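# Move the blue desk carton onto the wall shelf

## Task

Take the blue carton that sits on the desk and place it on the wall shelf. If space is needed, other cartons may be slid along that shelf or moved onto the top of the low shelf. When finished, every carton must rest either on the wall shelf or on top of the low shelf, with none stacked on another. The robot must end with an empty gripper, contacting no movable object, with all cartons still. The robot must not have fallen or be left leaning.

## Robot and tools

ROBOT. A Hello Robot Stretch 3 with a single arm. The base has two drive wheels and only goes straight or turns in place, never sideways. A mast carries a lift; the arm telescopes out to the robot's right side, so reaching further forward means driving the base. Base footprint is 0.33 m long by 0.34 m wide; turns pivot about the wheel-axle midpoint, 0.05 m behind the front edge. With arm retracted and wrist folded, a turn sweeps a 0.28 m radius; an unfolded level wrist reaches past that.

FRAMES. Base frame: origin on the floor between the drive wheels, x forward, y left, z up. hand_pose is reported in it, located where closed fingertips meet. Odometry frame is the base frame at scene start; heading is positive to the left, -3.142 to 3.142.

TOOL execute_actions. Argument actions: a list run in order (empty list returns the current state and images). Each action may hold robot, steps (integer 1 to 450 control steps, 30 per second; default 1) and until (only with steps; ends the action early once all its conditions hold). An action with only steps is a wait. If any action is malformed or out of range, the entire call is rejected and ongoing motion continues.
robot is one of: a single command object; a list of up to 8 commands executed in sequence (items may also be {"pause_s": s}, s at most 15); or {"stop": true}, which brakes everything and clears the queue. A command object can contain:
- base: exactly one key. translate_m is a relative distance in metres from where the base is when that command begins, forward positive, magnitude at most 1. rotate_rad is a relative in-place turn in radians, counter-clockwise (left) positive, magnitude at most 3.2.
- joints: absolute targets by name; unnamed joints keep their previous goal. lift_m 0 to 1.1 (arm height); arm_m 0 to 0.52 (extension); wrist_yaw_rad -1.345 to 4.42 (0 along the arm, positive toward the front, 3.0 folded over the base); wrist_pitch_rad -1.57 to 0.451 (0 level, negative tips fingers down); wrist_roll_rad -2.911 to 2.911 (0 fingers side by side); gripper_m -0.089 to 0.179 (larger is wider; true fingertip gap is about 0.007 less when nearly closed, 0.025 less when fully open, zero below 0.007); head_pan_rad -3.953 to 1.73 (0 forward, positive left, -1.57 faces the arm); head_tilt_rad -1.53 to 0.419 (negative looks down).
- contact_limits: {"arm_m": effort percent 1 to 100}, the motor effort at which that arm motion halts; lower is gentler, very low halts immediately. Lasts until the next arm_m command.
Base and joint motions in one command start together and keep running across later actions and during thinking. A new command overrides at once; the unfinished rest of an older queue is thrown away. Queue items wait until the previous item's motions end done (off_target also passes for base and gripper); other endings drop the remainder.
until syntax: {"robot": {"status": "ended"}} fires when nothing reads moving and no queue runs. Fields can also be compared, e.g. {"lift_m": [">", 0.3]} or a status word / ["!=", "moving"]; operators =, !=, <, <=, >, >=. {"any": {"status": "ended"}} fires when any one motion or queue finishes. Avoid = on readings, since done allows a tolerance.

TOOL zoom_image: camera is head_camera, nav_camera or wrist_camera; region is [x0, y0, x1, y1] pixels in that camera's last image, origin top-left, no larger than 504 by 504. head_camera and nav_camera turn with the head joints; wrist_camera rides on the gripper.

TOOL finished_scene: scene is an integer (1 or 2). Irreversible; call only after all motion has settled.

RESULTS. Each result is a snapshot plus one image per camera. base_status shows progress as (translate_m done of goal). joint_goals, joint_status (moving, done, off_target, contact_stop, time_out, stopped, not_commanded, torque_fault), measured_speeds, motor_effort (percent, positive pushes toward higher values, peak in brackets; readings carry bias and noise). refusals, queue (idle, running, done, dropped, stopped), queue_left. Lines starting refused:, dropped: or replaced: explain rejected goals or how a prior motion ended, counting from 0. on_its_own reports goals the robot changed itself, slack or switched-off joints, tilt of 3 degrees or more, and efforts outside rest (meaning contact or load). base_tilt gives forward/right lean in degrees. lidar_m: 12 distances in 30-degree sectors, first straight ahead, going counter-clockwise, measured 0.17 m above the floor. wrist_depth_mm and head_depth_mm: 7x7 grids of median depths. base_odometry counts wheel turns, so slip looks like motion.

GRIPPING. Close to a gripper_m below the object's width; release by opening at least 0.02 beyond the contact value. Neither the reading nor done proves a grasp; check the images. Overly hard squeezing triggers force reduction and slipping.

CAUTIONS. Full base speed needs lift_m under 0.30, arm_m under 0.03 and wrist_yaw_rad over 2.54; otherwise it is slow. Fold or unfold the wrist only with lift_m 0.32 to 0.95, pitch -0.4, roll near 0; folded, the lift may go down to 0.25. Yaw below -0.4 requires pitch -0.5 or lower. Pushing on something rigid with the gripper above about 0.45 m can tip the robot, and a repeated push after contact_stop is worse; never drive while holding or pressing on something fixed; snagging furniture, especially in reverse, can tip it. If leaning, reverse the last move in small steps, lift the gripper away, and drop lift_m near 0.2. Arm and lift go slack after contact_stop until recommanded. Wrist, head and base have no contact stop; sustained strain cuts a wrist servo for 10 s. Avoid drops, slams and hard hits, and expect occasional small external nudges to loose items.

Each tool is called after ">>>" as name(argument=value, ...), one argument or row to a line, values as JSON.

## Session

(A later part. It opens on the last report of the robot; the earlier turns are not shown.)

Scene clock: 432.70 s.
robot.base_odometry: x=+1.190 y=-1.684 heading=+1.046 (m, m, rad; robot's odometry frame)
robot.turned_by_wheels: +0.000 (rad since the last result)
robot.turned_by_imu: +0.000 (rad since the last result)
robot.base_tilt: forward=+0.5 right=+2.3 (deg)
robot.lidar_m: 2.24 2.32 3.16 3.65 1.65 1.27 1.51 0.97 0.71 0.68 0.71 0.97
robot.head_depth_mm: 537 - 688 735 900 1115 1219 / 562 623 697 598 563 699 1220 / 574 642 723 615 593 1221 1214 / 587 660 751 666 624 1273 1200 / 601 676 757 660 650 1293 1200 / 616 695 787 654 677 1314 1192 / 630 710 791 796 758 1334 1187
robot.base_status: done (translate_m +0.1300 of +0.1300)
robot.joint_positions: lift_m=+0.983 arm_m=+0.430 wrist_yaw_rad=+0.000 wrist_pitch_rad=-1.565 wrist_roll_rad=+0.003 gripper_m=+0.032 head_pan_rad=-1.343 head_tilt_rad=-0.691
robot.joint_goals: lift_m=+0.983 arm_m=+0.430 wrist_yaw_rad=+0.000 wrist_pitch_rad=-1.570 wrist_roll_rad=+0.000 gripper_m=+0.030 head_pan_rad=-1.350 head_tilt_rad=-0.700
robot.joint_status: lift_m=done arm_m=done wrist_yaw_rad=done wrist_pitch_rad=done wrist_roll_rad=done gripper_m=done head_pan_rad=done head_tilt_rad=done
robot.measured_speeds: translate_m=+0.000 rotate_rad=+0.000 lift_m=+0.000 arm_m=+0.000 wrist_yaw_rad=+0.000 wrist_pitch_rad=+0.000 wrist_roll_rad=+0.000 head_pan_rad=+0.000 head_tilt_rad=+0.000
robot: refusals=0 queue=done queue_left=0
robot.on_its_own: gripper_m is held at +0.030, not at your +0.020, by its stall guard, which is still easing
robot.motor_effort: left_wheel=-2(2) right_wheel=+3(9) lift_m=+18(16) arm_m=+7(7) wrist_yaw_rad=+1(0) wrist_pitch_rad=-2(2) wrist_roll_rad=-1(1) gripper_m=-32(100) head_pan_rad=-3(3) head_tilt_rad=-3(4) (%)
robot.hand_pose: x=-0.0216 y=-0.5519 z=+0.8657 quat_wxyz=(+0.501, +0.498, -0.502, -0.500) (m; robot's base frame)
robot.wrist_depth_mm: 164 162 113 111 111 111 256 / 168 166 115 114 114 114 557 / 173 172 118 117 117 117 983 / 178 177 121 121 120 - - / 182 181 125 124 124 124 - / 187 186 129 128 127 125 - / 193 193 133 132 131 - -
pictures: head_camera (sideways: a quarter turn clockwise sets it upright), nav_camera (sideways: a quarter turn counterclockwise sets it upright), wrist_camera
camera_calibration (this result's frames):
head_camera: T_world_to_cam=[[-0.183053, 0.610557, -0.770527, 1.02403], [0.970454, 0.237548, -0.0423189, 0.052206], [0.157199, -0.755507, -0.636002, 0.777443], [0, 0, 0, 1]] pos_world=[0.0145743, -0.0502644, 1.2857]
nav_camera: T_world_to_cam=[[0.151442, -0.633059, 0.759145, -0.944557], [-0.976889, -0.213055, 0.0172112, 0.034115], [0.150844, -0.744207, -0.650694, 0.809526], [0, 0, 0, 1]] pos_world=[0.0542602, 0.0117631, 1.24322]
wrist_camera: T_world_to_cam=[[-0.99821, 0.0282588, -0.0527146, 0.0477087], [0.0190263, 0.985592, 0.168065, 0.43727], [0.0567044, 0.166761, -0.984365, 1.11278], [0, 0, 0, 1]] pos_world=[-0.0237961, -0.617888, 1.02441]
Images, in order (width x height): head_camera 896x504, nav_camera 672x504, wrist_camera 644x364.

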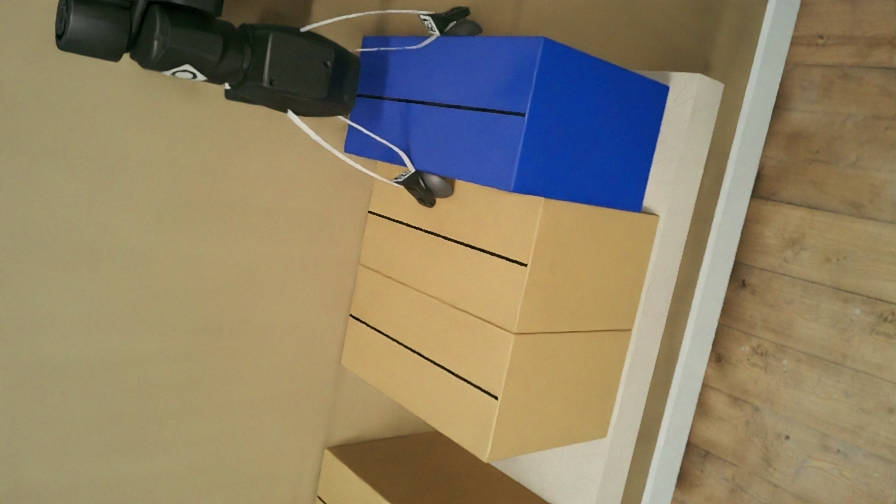

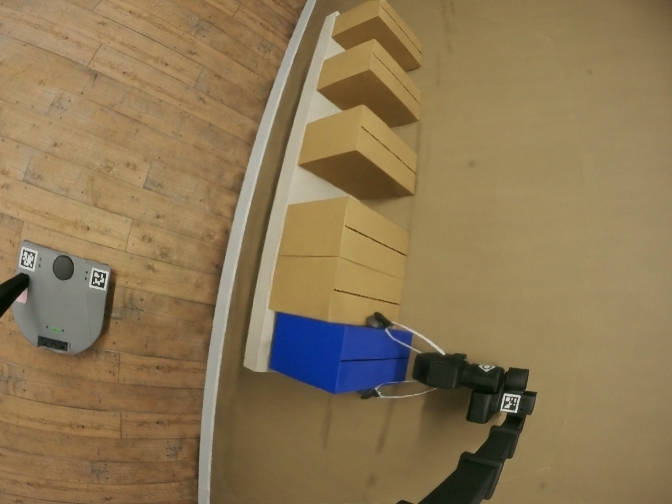

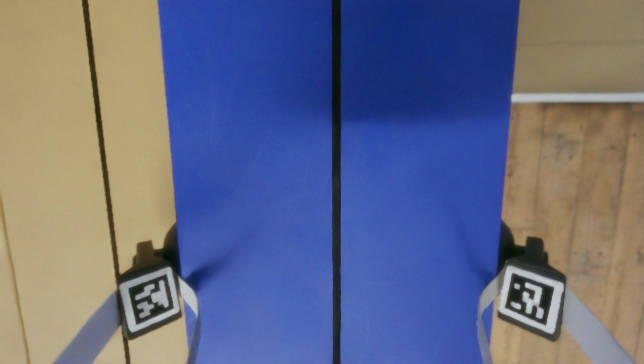

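The push went cleanly, with no slip. Next I'll tighten the grip again and push the pair a little further.

>>> execute_actions(
  actions=[
    {"robot": {"joints": {"gripper_m": 0.015}}, "steps": 60, "until": {"robot": {"status": "ended"}}},
    {"robot": {"base": {"translate_m": 0.05}}, "steps": 300, "until": {"robot": {"status": "ended"}}},
    {"robot": {"base": {"translate_m": -0.055}, "joints": {"head_pan_rad": -1.57}}, "steps": 300, "until": {"robot": {"status": "ended"}}},
  ],
)

Scene clock: 439.70 s.
robot.base_odometry: x=+1.187 y=-1.688 heading=+1.046 (m, m, rad; robot's odometry frame)
robot.turned_by_wheels: +0.000 (rad since the last result)
robot.turned_by_imu: +0.000 (rad since the last result)
robot.base_tilt: forward=+0.6 right=+2.4 (deg)
robot.lidar_m: 2.24 2.33 3.19 3.62 1.65 1.26 1.50 0.97 0.71 0.68 0.71 0.97
robot.head_depth_mm: 552 - 737 849 1017 1265 1225 / - 652 731 851 1014 1261 1218 / - 665 718 601 632 1265 1207 / 564 639 694 587 598 1271 1201 / 574 645 728 734 733 1279 1195 / 575 646 738 656 633 1274 1185 / 575 647 738 649 619 1265 1181
robot.base_status: done (translate_m -0.0550 of -0.0550)
robot.joint_positions: lift_m=+0.983 arm_m=+0.430 wrist_yaw_rad=+0.000 wrist_pitch_rad=-1.565 wrist_roll_rad=+0.003 gripper_m=+0.034 head_pan_rad=-1.563 head_tilt_rad=-0.691
robot.joint_goals: lift_m=+0.983 arm_m=+0.430 wrist_yaw_rad=+0.000 wrist_pitch_rad=-1.570 wrist_roll_rad=+0.000 gripper_m=+0.033 head_pan_rad=-1.570 head_tilt_rad=-0.700
robot.joint_status: lift_m=done arm_m=done wrist_yaw_rad=done wrist_pitch_rad=done wrist_roll_rad=done gripper_m=done head_pan_rad=done head_tilt_rad=done
robot.measured_speeds: translate_m=+0.000 rotate_rad=+0.000 lift_m=+0.000 arm_m=+0.000 wrist_yaw_rad=+0.000 wrist_pitch_rad=+0.000 wrist_roll_rad=+0.000 head_pan_rad=+0.000 head_tilt_rad=+0.000
robot: refusals=0 queue=done queue_left=0
robot.on_its_own: gripper_m is held at +0.033, not at your +0.015, by its stall guard, which is still easing
robot.motor_effort: left_wheel=-1(5) right_wheel=+3(10) lift_m=+18(18) arm_m=+7(6) wrist_yaw_rad=+1(1) wrist_pitch_rad=-3(2) wrist_roll_rad=-1(1) gripper_m=-32(100) head_pan_rad=-2(18) head_tilt_rad=-3(3) (%)
robot.hand_pose: x=-0.0216 y=-0.5519 z=+0.8657 quat_wxyz=(+0.501, +0.498, -0.502, -0.500) (m; robot's base frame)
robot.wrist_depth_mm: 164 172 112 112 111 111 255 / 167 172 116 115 114 114 556 / 172 184 119 118 117 117 934 / 179 183 122 121 120 - - / 182 183 126 124 123 124 - / 188 - 129 128 127 125 - / 192 208 133 132 131 - -
pictures: head_camera (sideways: a quarter turn clockwise sets it upright), nav_camera (sideways: a quarter turn counterclockwise sets it upright), wrist_camera
camera_calibration (this result's frames):
head_camera: T_world_to_cam=[[-0.0456317, 0.635772, -0.770527, 1.02319], [0.998896, 0.0204059, -0.0423189, 0.0520325], [-0.0111819, -0.771607, -0.636002, 0.77847], [0, 0, 0, 1]] pos_world=[0.00341952, -0.0509033, 1.2857]
nav_camera: T_world_to_cam=[[0.00987801, -0.650846, 0.759145, -0.943693], [-0.99984, 0.00490037, 0.0172112, 0.034255], [-0.0149219, -0.759194, -0.650694, 0.810537], [0, 0, 0, 1]] pos_world=[0.0556661, 0.000987703, 1.24322]
wrist_camera: T_world_to_cam=[[-0.99821, 0.0282532, -0.0527146, 0.0477055], [0.0190207, 0.985592, 0.168065, 0.43727], [0.0567035, 0.166762, -0.984365, 1.11278], [0, 0, 0, 1]] pos_world=[-0.0237958, -0.617888, 1.02441]
Images, in order (width x height): head_camera 896x504, nav_camera 672x504, wrist_camera 644x364.

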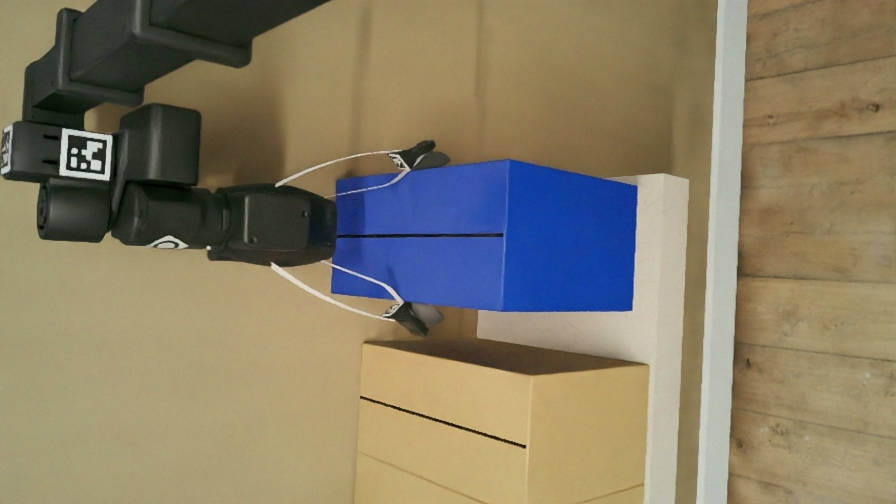

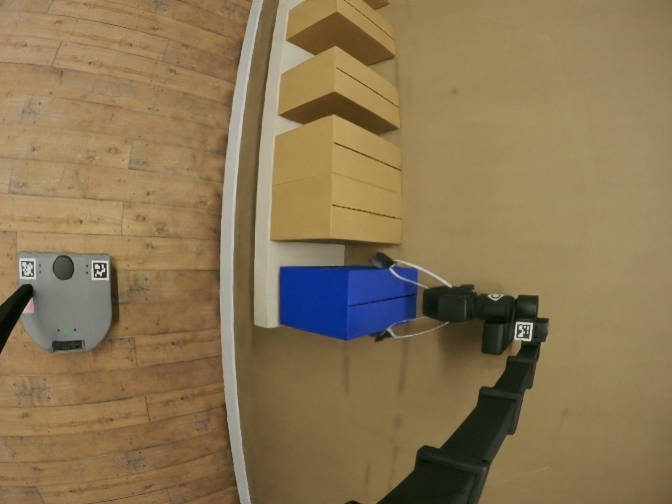

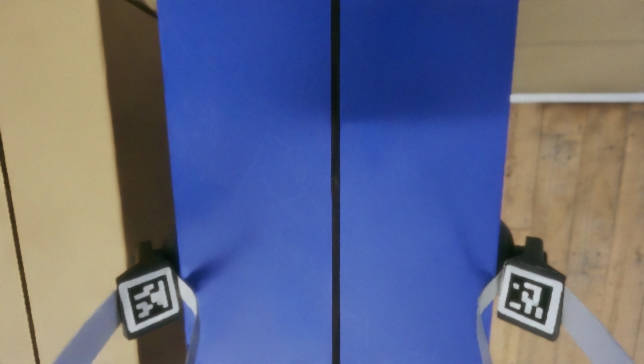

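>>> zoom_image(
  camera="head_camera",
  region=[320, 130, 720, 430],
)

Region (320, 130, 720, 430) of head_camera's 896x504 image, scaled by 1.260, with more detail than that image has; it fills the top 378 rows of this view, and the rest is white.

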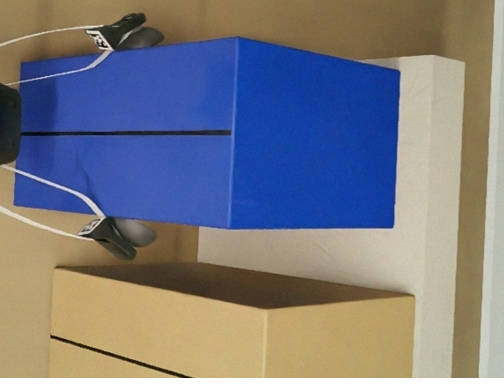

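>>> execute_actions(
  actions=[
    {"robot": {"joints": {"arm_m": 0.438, "lift_m": 0.936}}, "steps": 150, "until": {"robot": {"status": "ended"}}},
  ],
)

>>> zoom_image(
  camera="head_camera",
  region=[320, 130, 720, 430],
)

Scene clock: 459.17 s.
robot.base_odometry: x=+1.187 y=-1.688 heading=+1.046 (m, m, rad; robot's odometry frame)
robot.turned_by_wheels: +0.000 (rad since the last result)
robot.turned_by_imu: +0.001 (rad since the last result)
robot.base_tilt: forward=+0.5 right=+2.3 (deg)
robot.lidar_m: 2.24 2.33 3.16 3.63 1.65 1.26 1.50 0.98 0.71 0.68 0.71 0.97
robot.head_depth_mm: 570 618 - 868 1045 1266 1221 / 561 - 732 851 1019 1271 1217 / 562 - 733 706 663 1262 1207 / 572 644 728 661 609 1269 1199 / 574 645 737 799 732 1273 1195 / 574 646 737 655 634 1273 1195 / 575 647 737 650 619 1268 1181
robot.base_status: done (translate_m -0.0550 of -0.0550)
robot.joint_positions: lift_m=+0.936 arm_m=+0.438 wrist_yaw_rad=+0.000 wrist_pitch_rad=-1.565 wrist_roll_rad=+0.003 gripper_m=+0.074 head_pan_rad=-1.563 head_tilt_rad=-0.691
robot.joint_goals: lift_m=+0.936 arm_m=+0.438 wrist_yaw_rad=+0.000 wrist_pitch_rad=-1.570 wrist_roll_rad=+0.000 gripper_m=+0.073 head_pan_rad=-1.570 head_tilt_rad=-0.700
robot.joint_status: lift_m=done arm_m=done wrist_yaw_rad=done wrist_pitch_rad=done wrist_roll_rad=done gripper_m=done head_pan_rad=done head_tilt_rad=done
robot.measured_speeds: translate_m=+0.000 rotate_rad=+0.000 lift_m=+0.000 arm_m=+0.000 wrist_yaw_rad=+0.000 wrist_pitch_rad=+0.000 wrist_roll_rad=+0.000 head_pan_rad=+0.000 head_tilt_rad=+0.000
robot: refusals=0 queue=done queue_left=0
robot.on_its_own: gripper_m is held at +0.073, not at your +0.015, by its stall guard, which is not easing now
robot.motor_effort: left_wheel=-2(1) right_wheel=+2(3) lift_m=+18(17) arm_m=+6(8) wrist_yaw_rad=+1(0) wrist_pitch_rad=-2(2) wrist_roll_rad=-1(1) gripper_m=-19(31) head_pan_rad=-2(4) head_tilt_rad=-3(3) (%)
robot.hand_pose: x=-0.0216 y=-0.5599 z=+0.8187 quat_wxyz=(+0.501, +0.498, -0.502, -0.500) (m; robot's base frame)
robot.wrist_depth_mm: 143 174 112 112 111 111 226 / 143 172 116 115 114 114 493 / 143 184 119 117 117 117 930 / 142 183 122 121 120 960 954 / 143 183 126 125 124 124 - / 144 171 129 128 127 125 - / 141 209 133 132 131 - -
pictures: head_camera (sideways: a quarter turn clockwise sets it upright), nav_camera (sideways: a quarter turn counterclockwise sets it upright), wrist_camera
camera_calibration (this result's frames):
head_camera: T_world_to_cam=[[-0.045628, 0.635773, -0.770527, 1.02319], [0.998896, 0.0204001, -0.0423189, 0.0520325], [-0.0111864, -0.771607, -0.636002, 0.77847], [0, 0, 0, 1]] pos_world=[0.00341922, -0.0509033, 1.2857]
nav_camera: T_world_to_cam=[[0.00987421, -0.650846, 0.759145, -0.943693], [-0.99984, 0.00490621, 0.0172112, 0.034255], [-0.0149264, -0.759194, -0.650694, 0.810537], [0, 0, 0, 1]] pos_world=[0.0556661, 0.000987413, 1.24322]
wrist_camera: T_world_to_cam=[[-0.99821, 0.0282533, -0.0527146, 0.0454542], [0.0190208, 0.985592, 0.168065, 0.453053], [0.0567035, 0.166762, -0.984365, 1.06786], [0, 0, 0, 1]] pos_world=[-0.0237958, -0.625887, 0.977414]
Images, in order (width x height): head_camera 896x504, nav_camera 672x504, wrist_camera 644x364.

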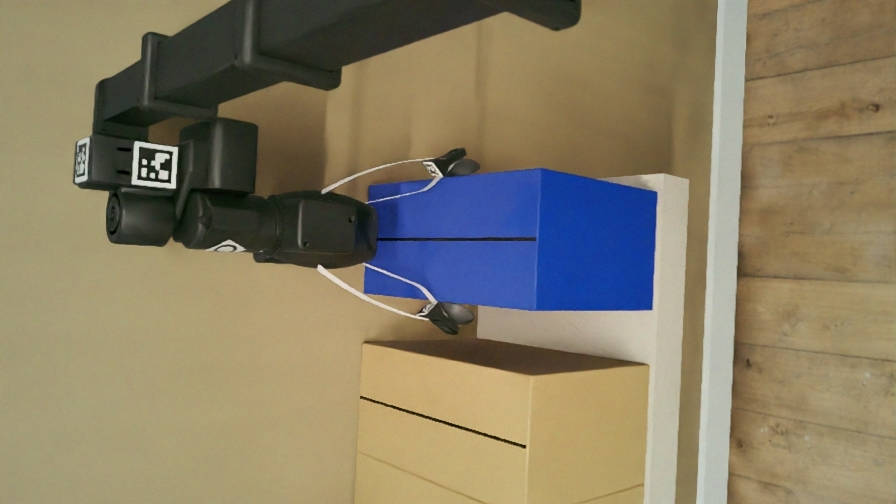

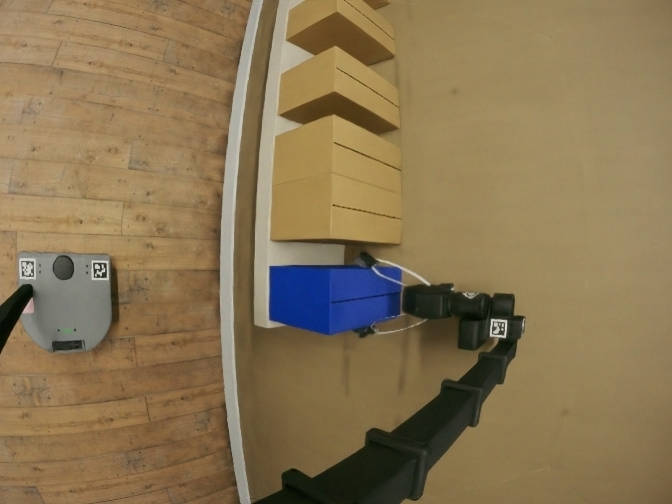

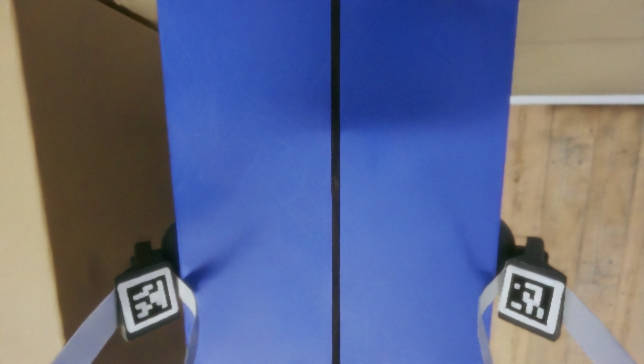

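Region (320, 130, 720, 430) of head_camera's 896x504 image, scaled by 1.260, with more detail than that image has; it fills the top 378 rows of this view, and the rest is white.

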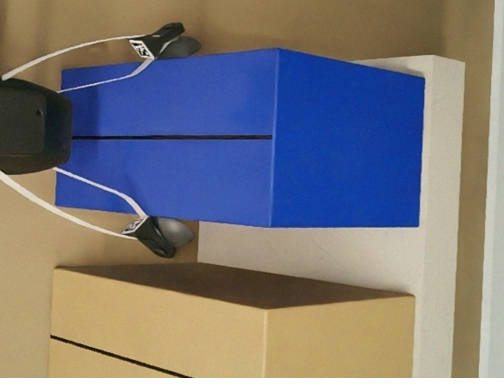

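>>> execute_actions(
  actions=[
    {"robot": {"joints": {"lift_m": 0.9335}}, "steps": 60, "until": {"robot": {"status": "ended"}}},
    {"robot": {"joints": {"gripper_m": 0.165}}, "steps": 100, "until": {"robot": {"status": "ended"}}},
    {"robot": {"joints": {"lift_m": 1.0}}, "steps": 150, "until": {"robot": {"status": "ended"}}},
  ],
)

Scene clock: 466.07 s.
robot.base_odometry: x=+1.187 y=-1.688 heading=+1.046 (m, m, rad; robot's odometry frame)
robot.turned_by_wheels: +0.000 (rad since the last result)
robot.turned_by_imu: +0.000 (rad since the last result)
robot.base_tilt: forward=+0.6 right=+2.4 (deg)
robot.lidar_m: 2.24 2.32 3.17 3.63 1.64 1.27 1.50 0.97 0.71 0.68 0.71 0.97
robot.head_depth_mm: - 664 730 848 1013 1258 1222 / - 653 732 851 1018 1270 1215 / - 653 733 737 666 1275 1210 / 573 633 751 668 610 1276 1202 / 573 646 735 820 734 1277 1197 / 574 647 736 654 636 1274 1190 / 573 646 735 651 620 1264 1182
robot.base_status: done (translate_m -0.0550 of -0.0550)
robot.joint_positions: lift_m=+1.000 arm_m=+0.438 wrist_yaw_rad=+0.000 wrist_pitch_rad=-1.565 wrist_roll_rad=+0.003 gripper_m=+0.165 head_pan_rad=-1.563 head_tilt_rad=-0.691
robot.joint_goals: lift_m=+1.000 arm_m=+0.438 wrist_yaw_rad=+0.000 wrist_pitch_rad=-1.570 wrist_roll_rad=+0.000 gripper_m=+0.165 head_pan_rad=-1.570 head_tilt_rad=-0.700
robot.joint_status: lift_m=done arm_m=done wrist_yaw_rad=done wrist_pitch_rad=done wrist_roll_rad=done gripper_m=done head_pan_rad=done head_tilt_rad=done
robot.measured_speeds: translate_m=+0.000 rotate_rad=+0.000 lift_m=+0.000 arm_m=+0.000 wrist_yaw_rad=+0.000 wrist_pitch_rad=+0.000 wrist_roll_rad=+0.000 head_pan_rad=+0.000 head_tilt_rad=+0.000
robot: refusals=0 queue=done queue_left=0
robot.motor_effort: left_wheel=-1(1) right_wheel=+2(3) lift_m=+31(35) arm_m=+7(7) wrist_yaw_rad=+0(1) wrist_pitch_rad=-2(2) wrist_roll_rad=-1(1) gripper_m=+0(82) head_pan_rad=-2(3) head_tilt_rad=-3(3) (%)
robot.hand_pose: x=-0.0216 y=-0.5599 z=+0.8820 quat_wxyz=(+0.501, +0.498, -0.502, -0.500) (m; robot's base frame)
robot.wrist_depth_mm: 180 185 184 177 175 225 225 / 185 197 183 180 181 494 499 / 190 197 188 186 183 - - / 195 196 194 190 189 - - / 200 200 270 195 195 - - / 206 - 267 201 200 - - / 212 214 270 208 208 - -
pictures: head_camera (sideways: a quarter turn clockwise sets it upright), nav_camera (sideways: a quarter turn counterclockwise sets it upright), wrist_camera
camera_calibration (this result's frames):
head_camera: T_world_to_cam=[[-0.0456152, 0.635773, -0.770527, 1.02319], [0.998896, 0.0203799, -0.0423189, 0.0520325], [-0.011202, -0.771607, -0.636001, 0.77847], [0, 0, 0, 1]] pos_world=[0.00341819, -0.0509032, 1.2857]
nav_camera: T_world_to_cam=[[0.00986109, -0.650846, 0.759145, -0.943693], [-0.99984, 0.00492636, 0.0172112, 0.034255], [-0.0149417, -0.759193, -0.650694, 0.810537], [0, 0, 0, 1]] pos_world=[0.0556661, 0.000986404, 1.24322]
wrist_camera: T_world_to_cam=[[-0.99821, 0.0282525, -0.0527146, 0.0487899], [0.01902, 0.985592, 0.168065, 0.442418], [0.0567034, 0.166762, -0.984365, 1.13015], [0, 0, 0, 1]] pos_world=[-0.0237957, -0.625889, 1.0407]
Images, in order (width x height): head_camera 896x504, nav_camera 672x504, wrist_camera 644x364.

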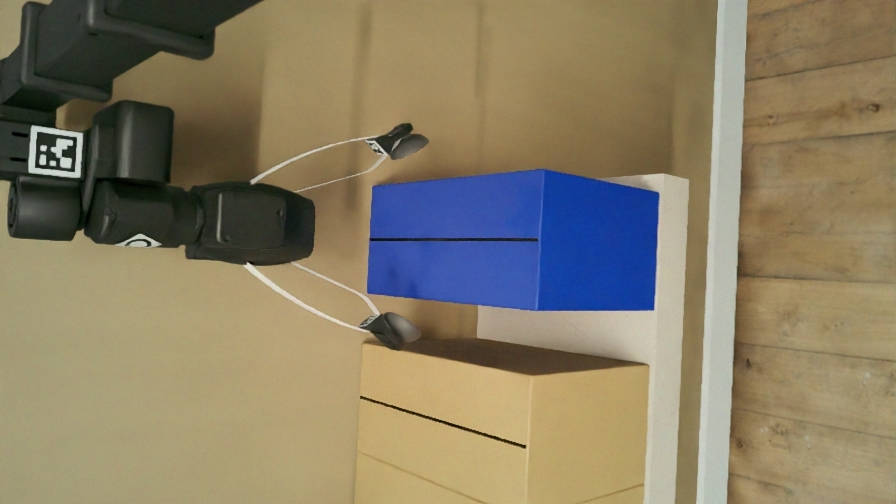

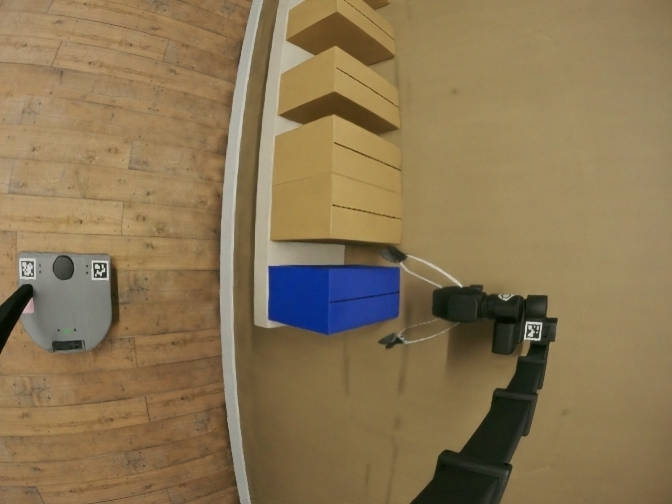

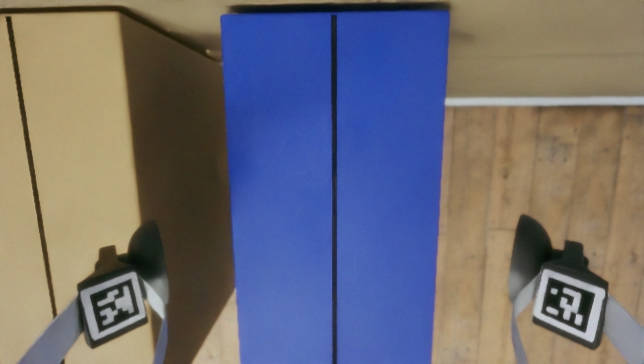

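>>> finished_scene(
  scene=1,
)

The scene is finished: the task was done.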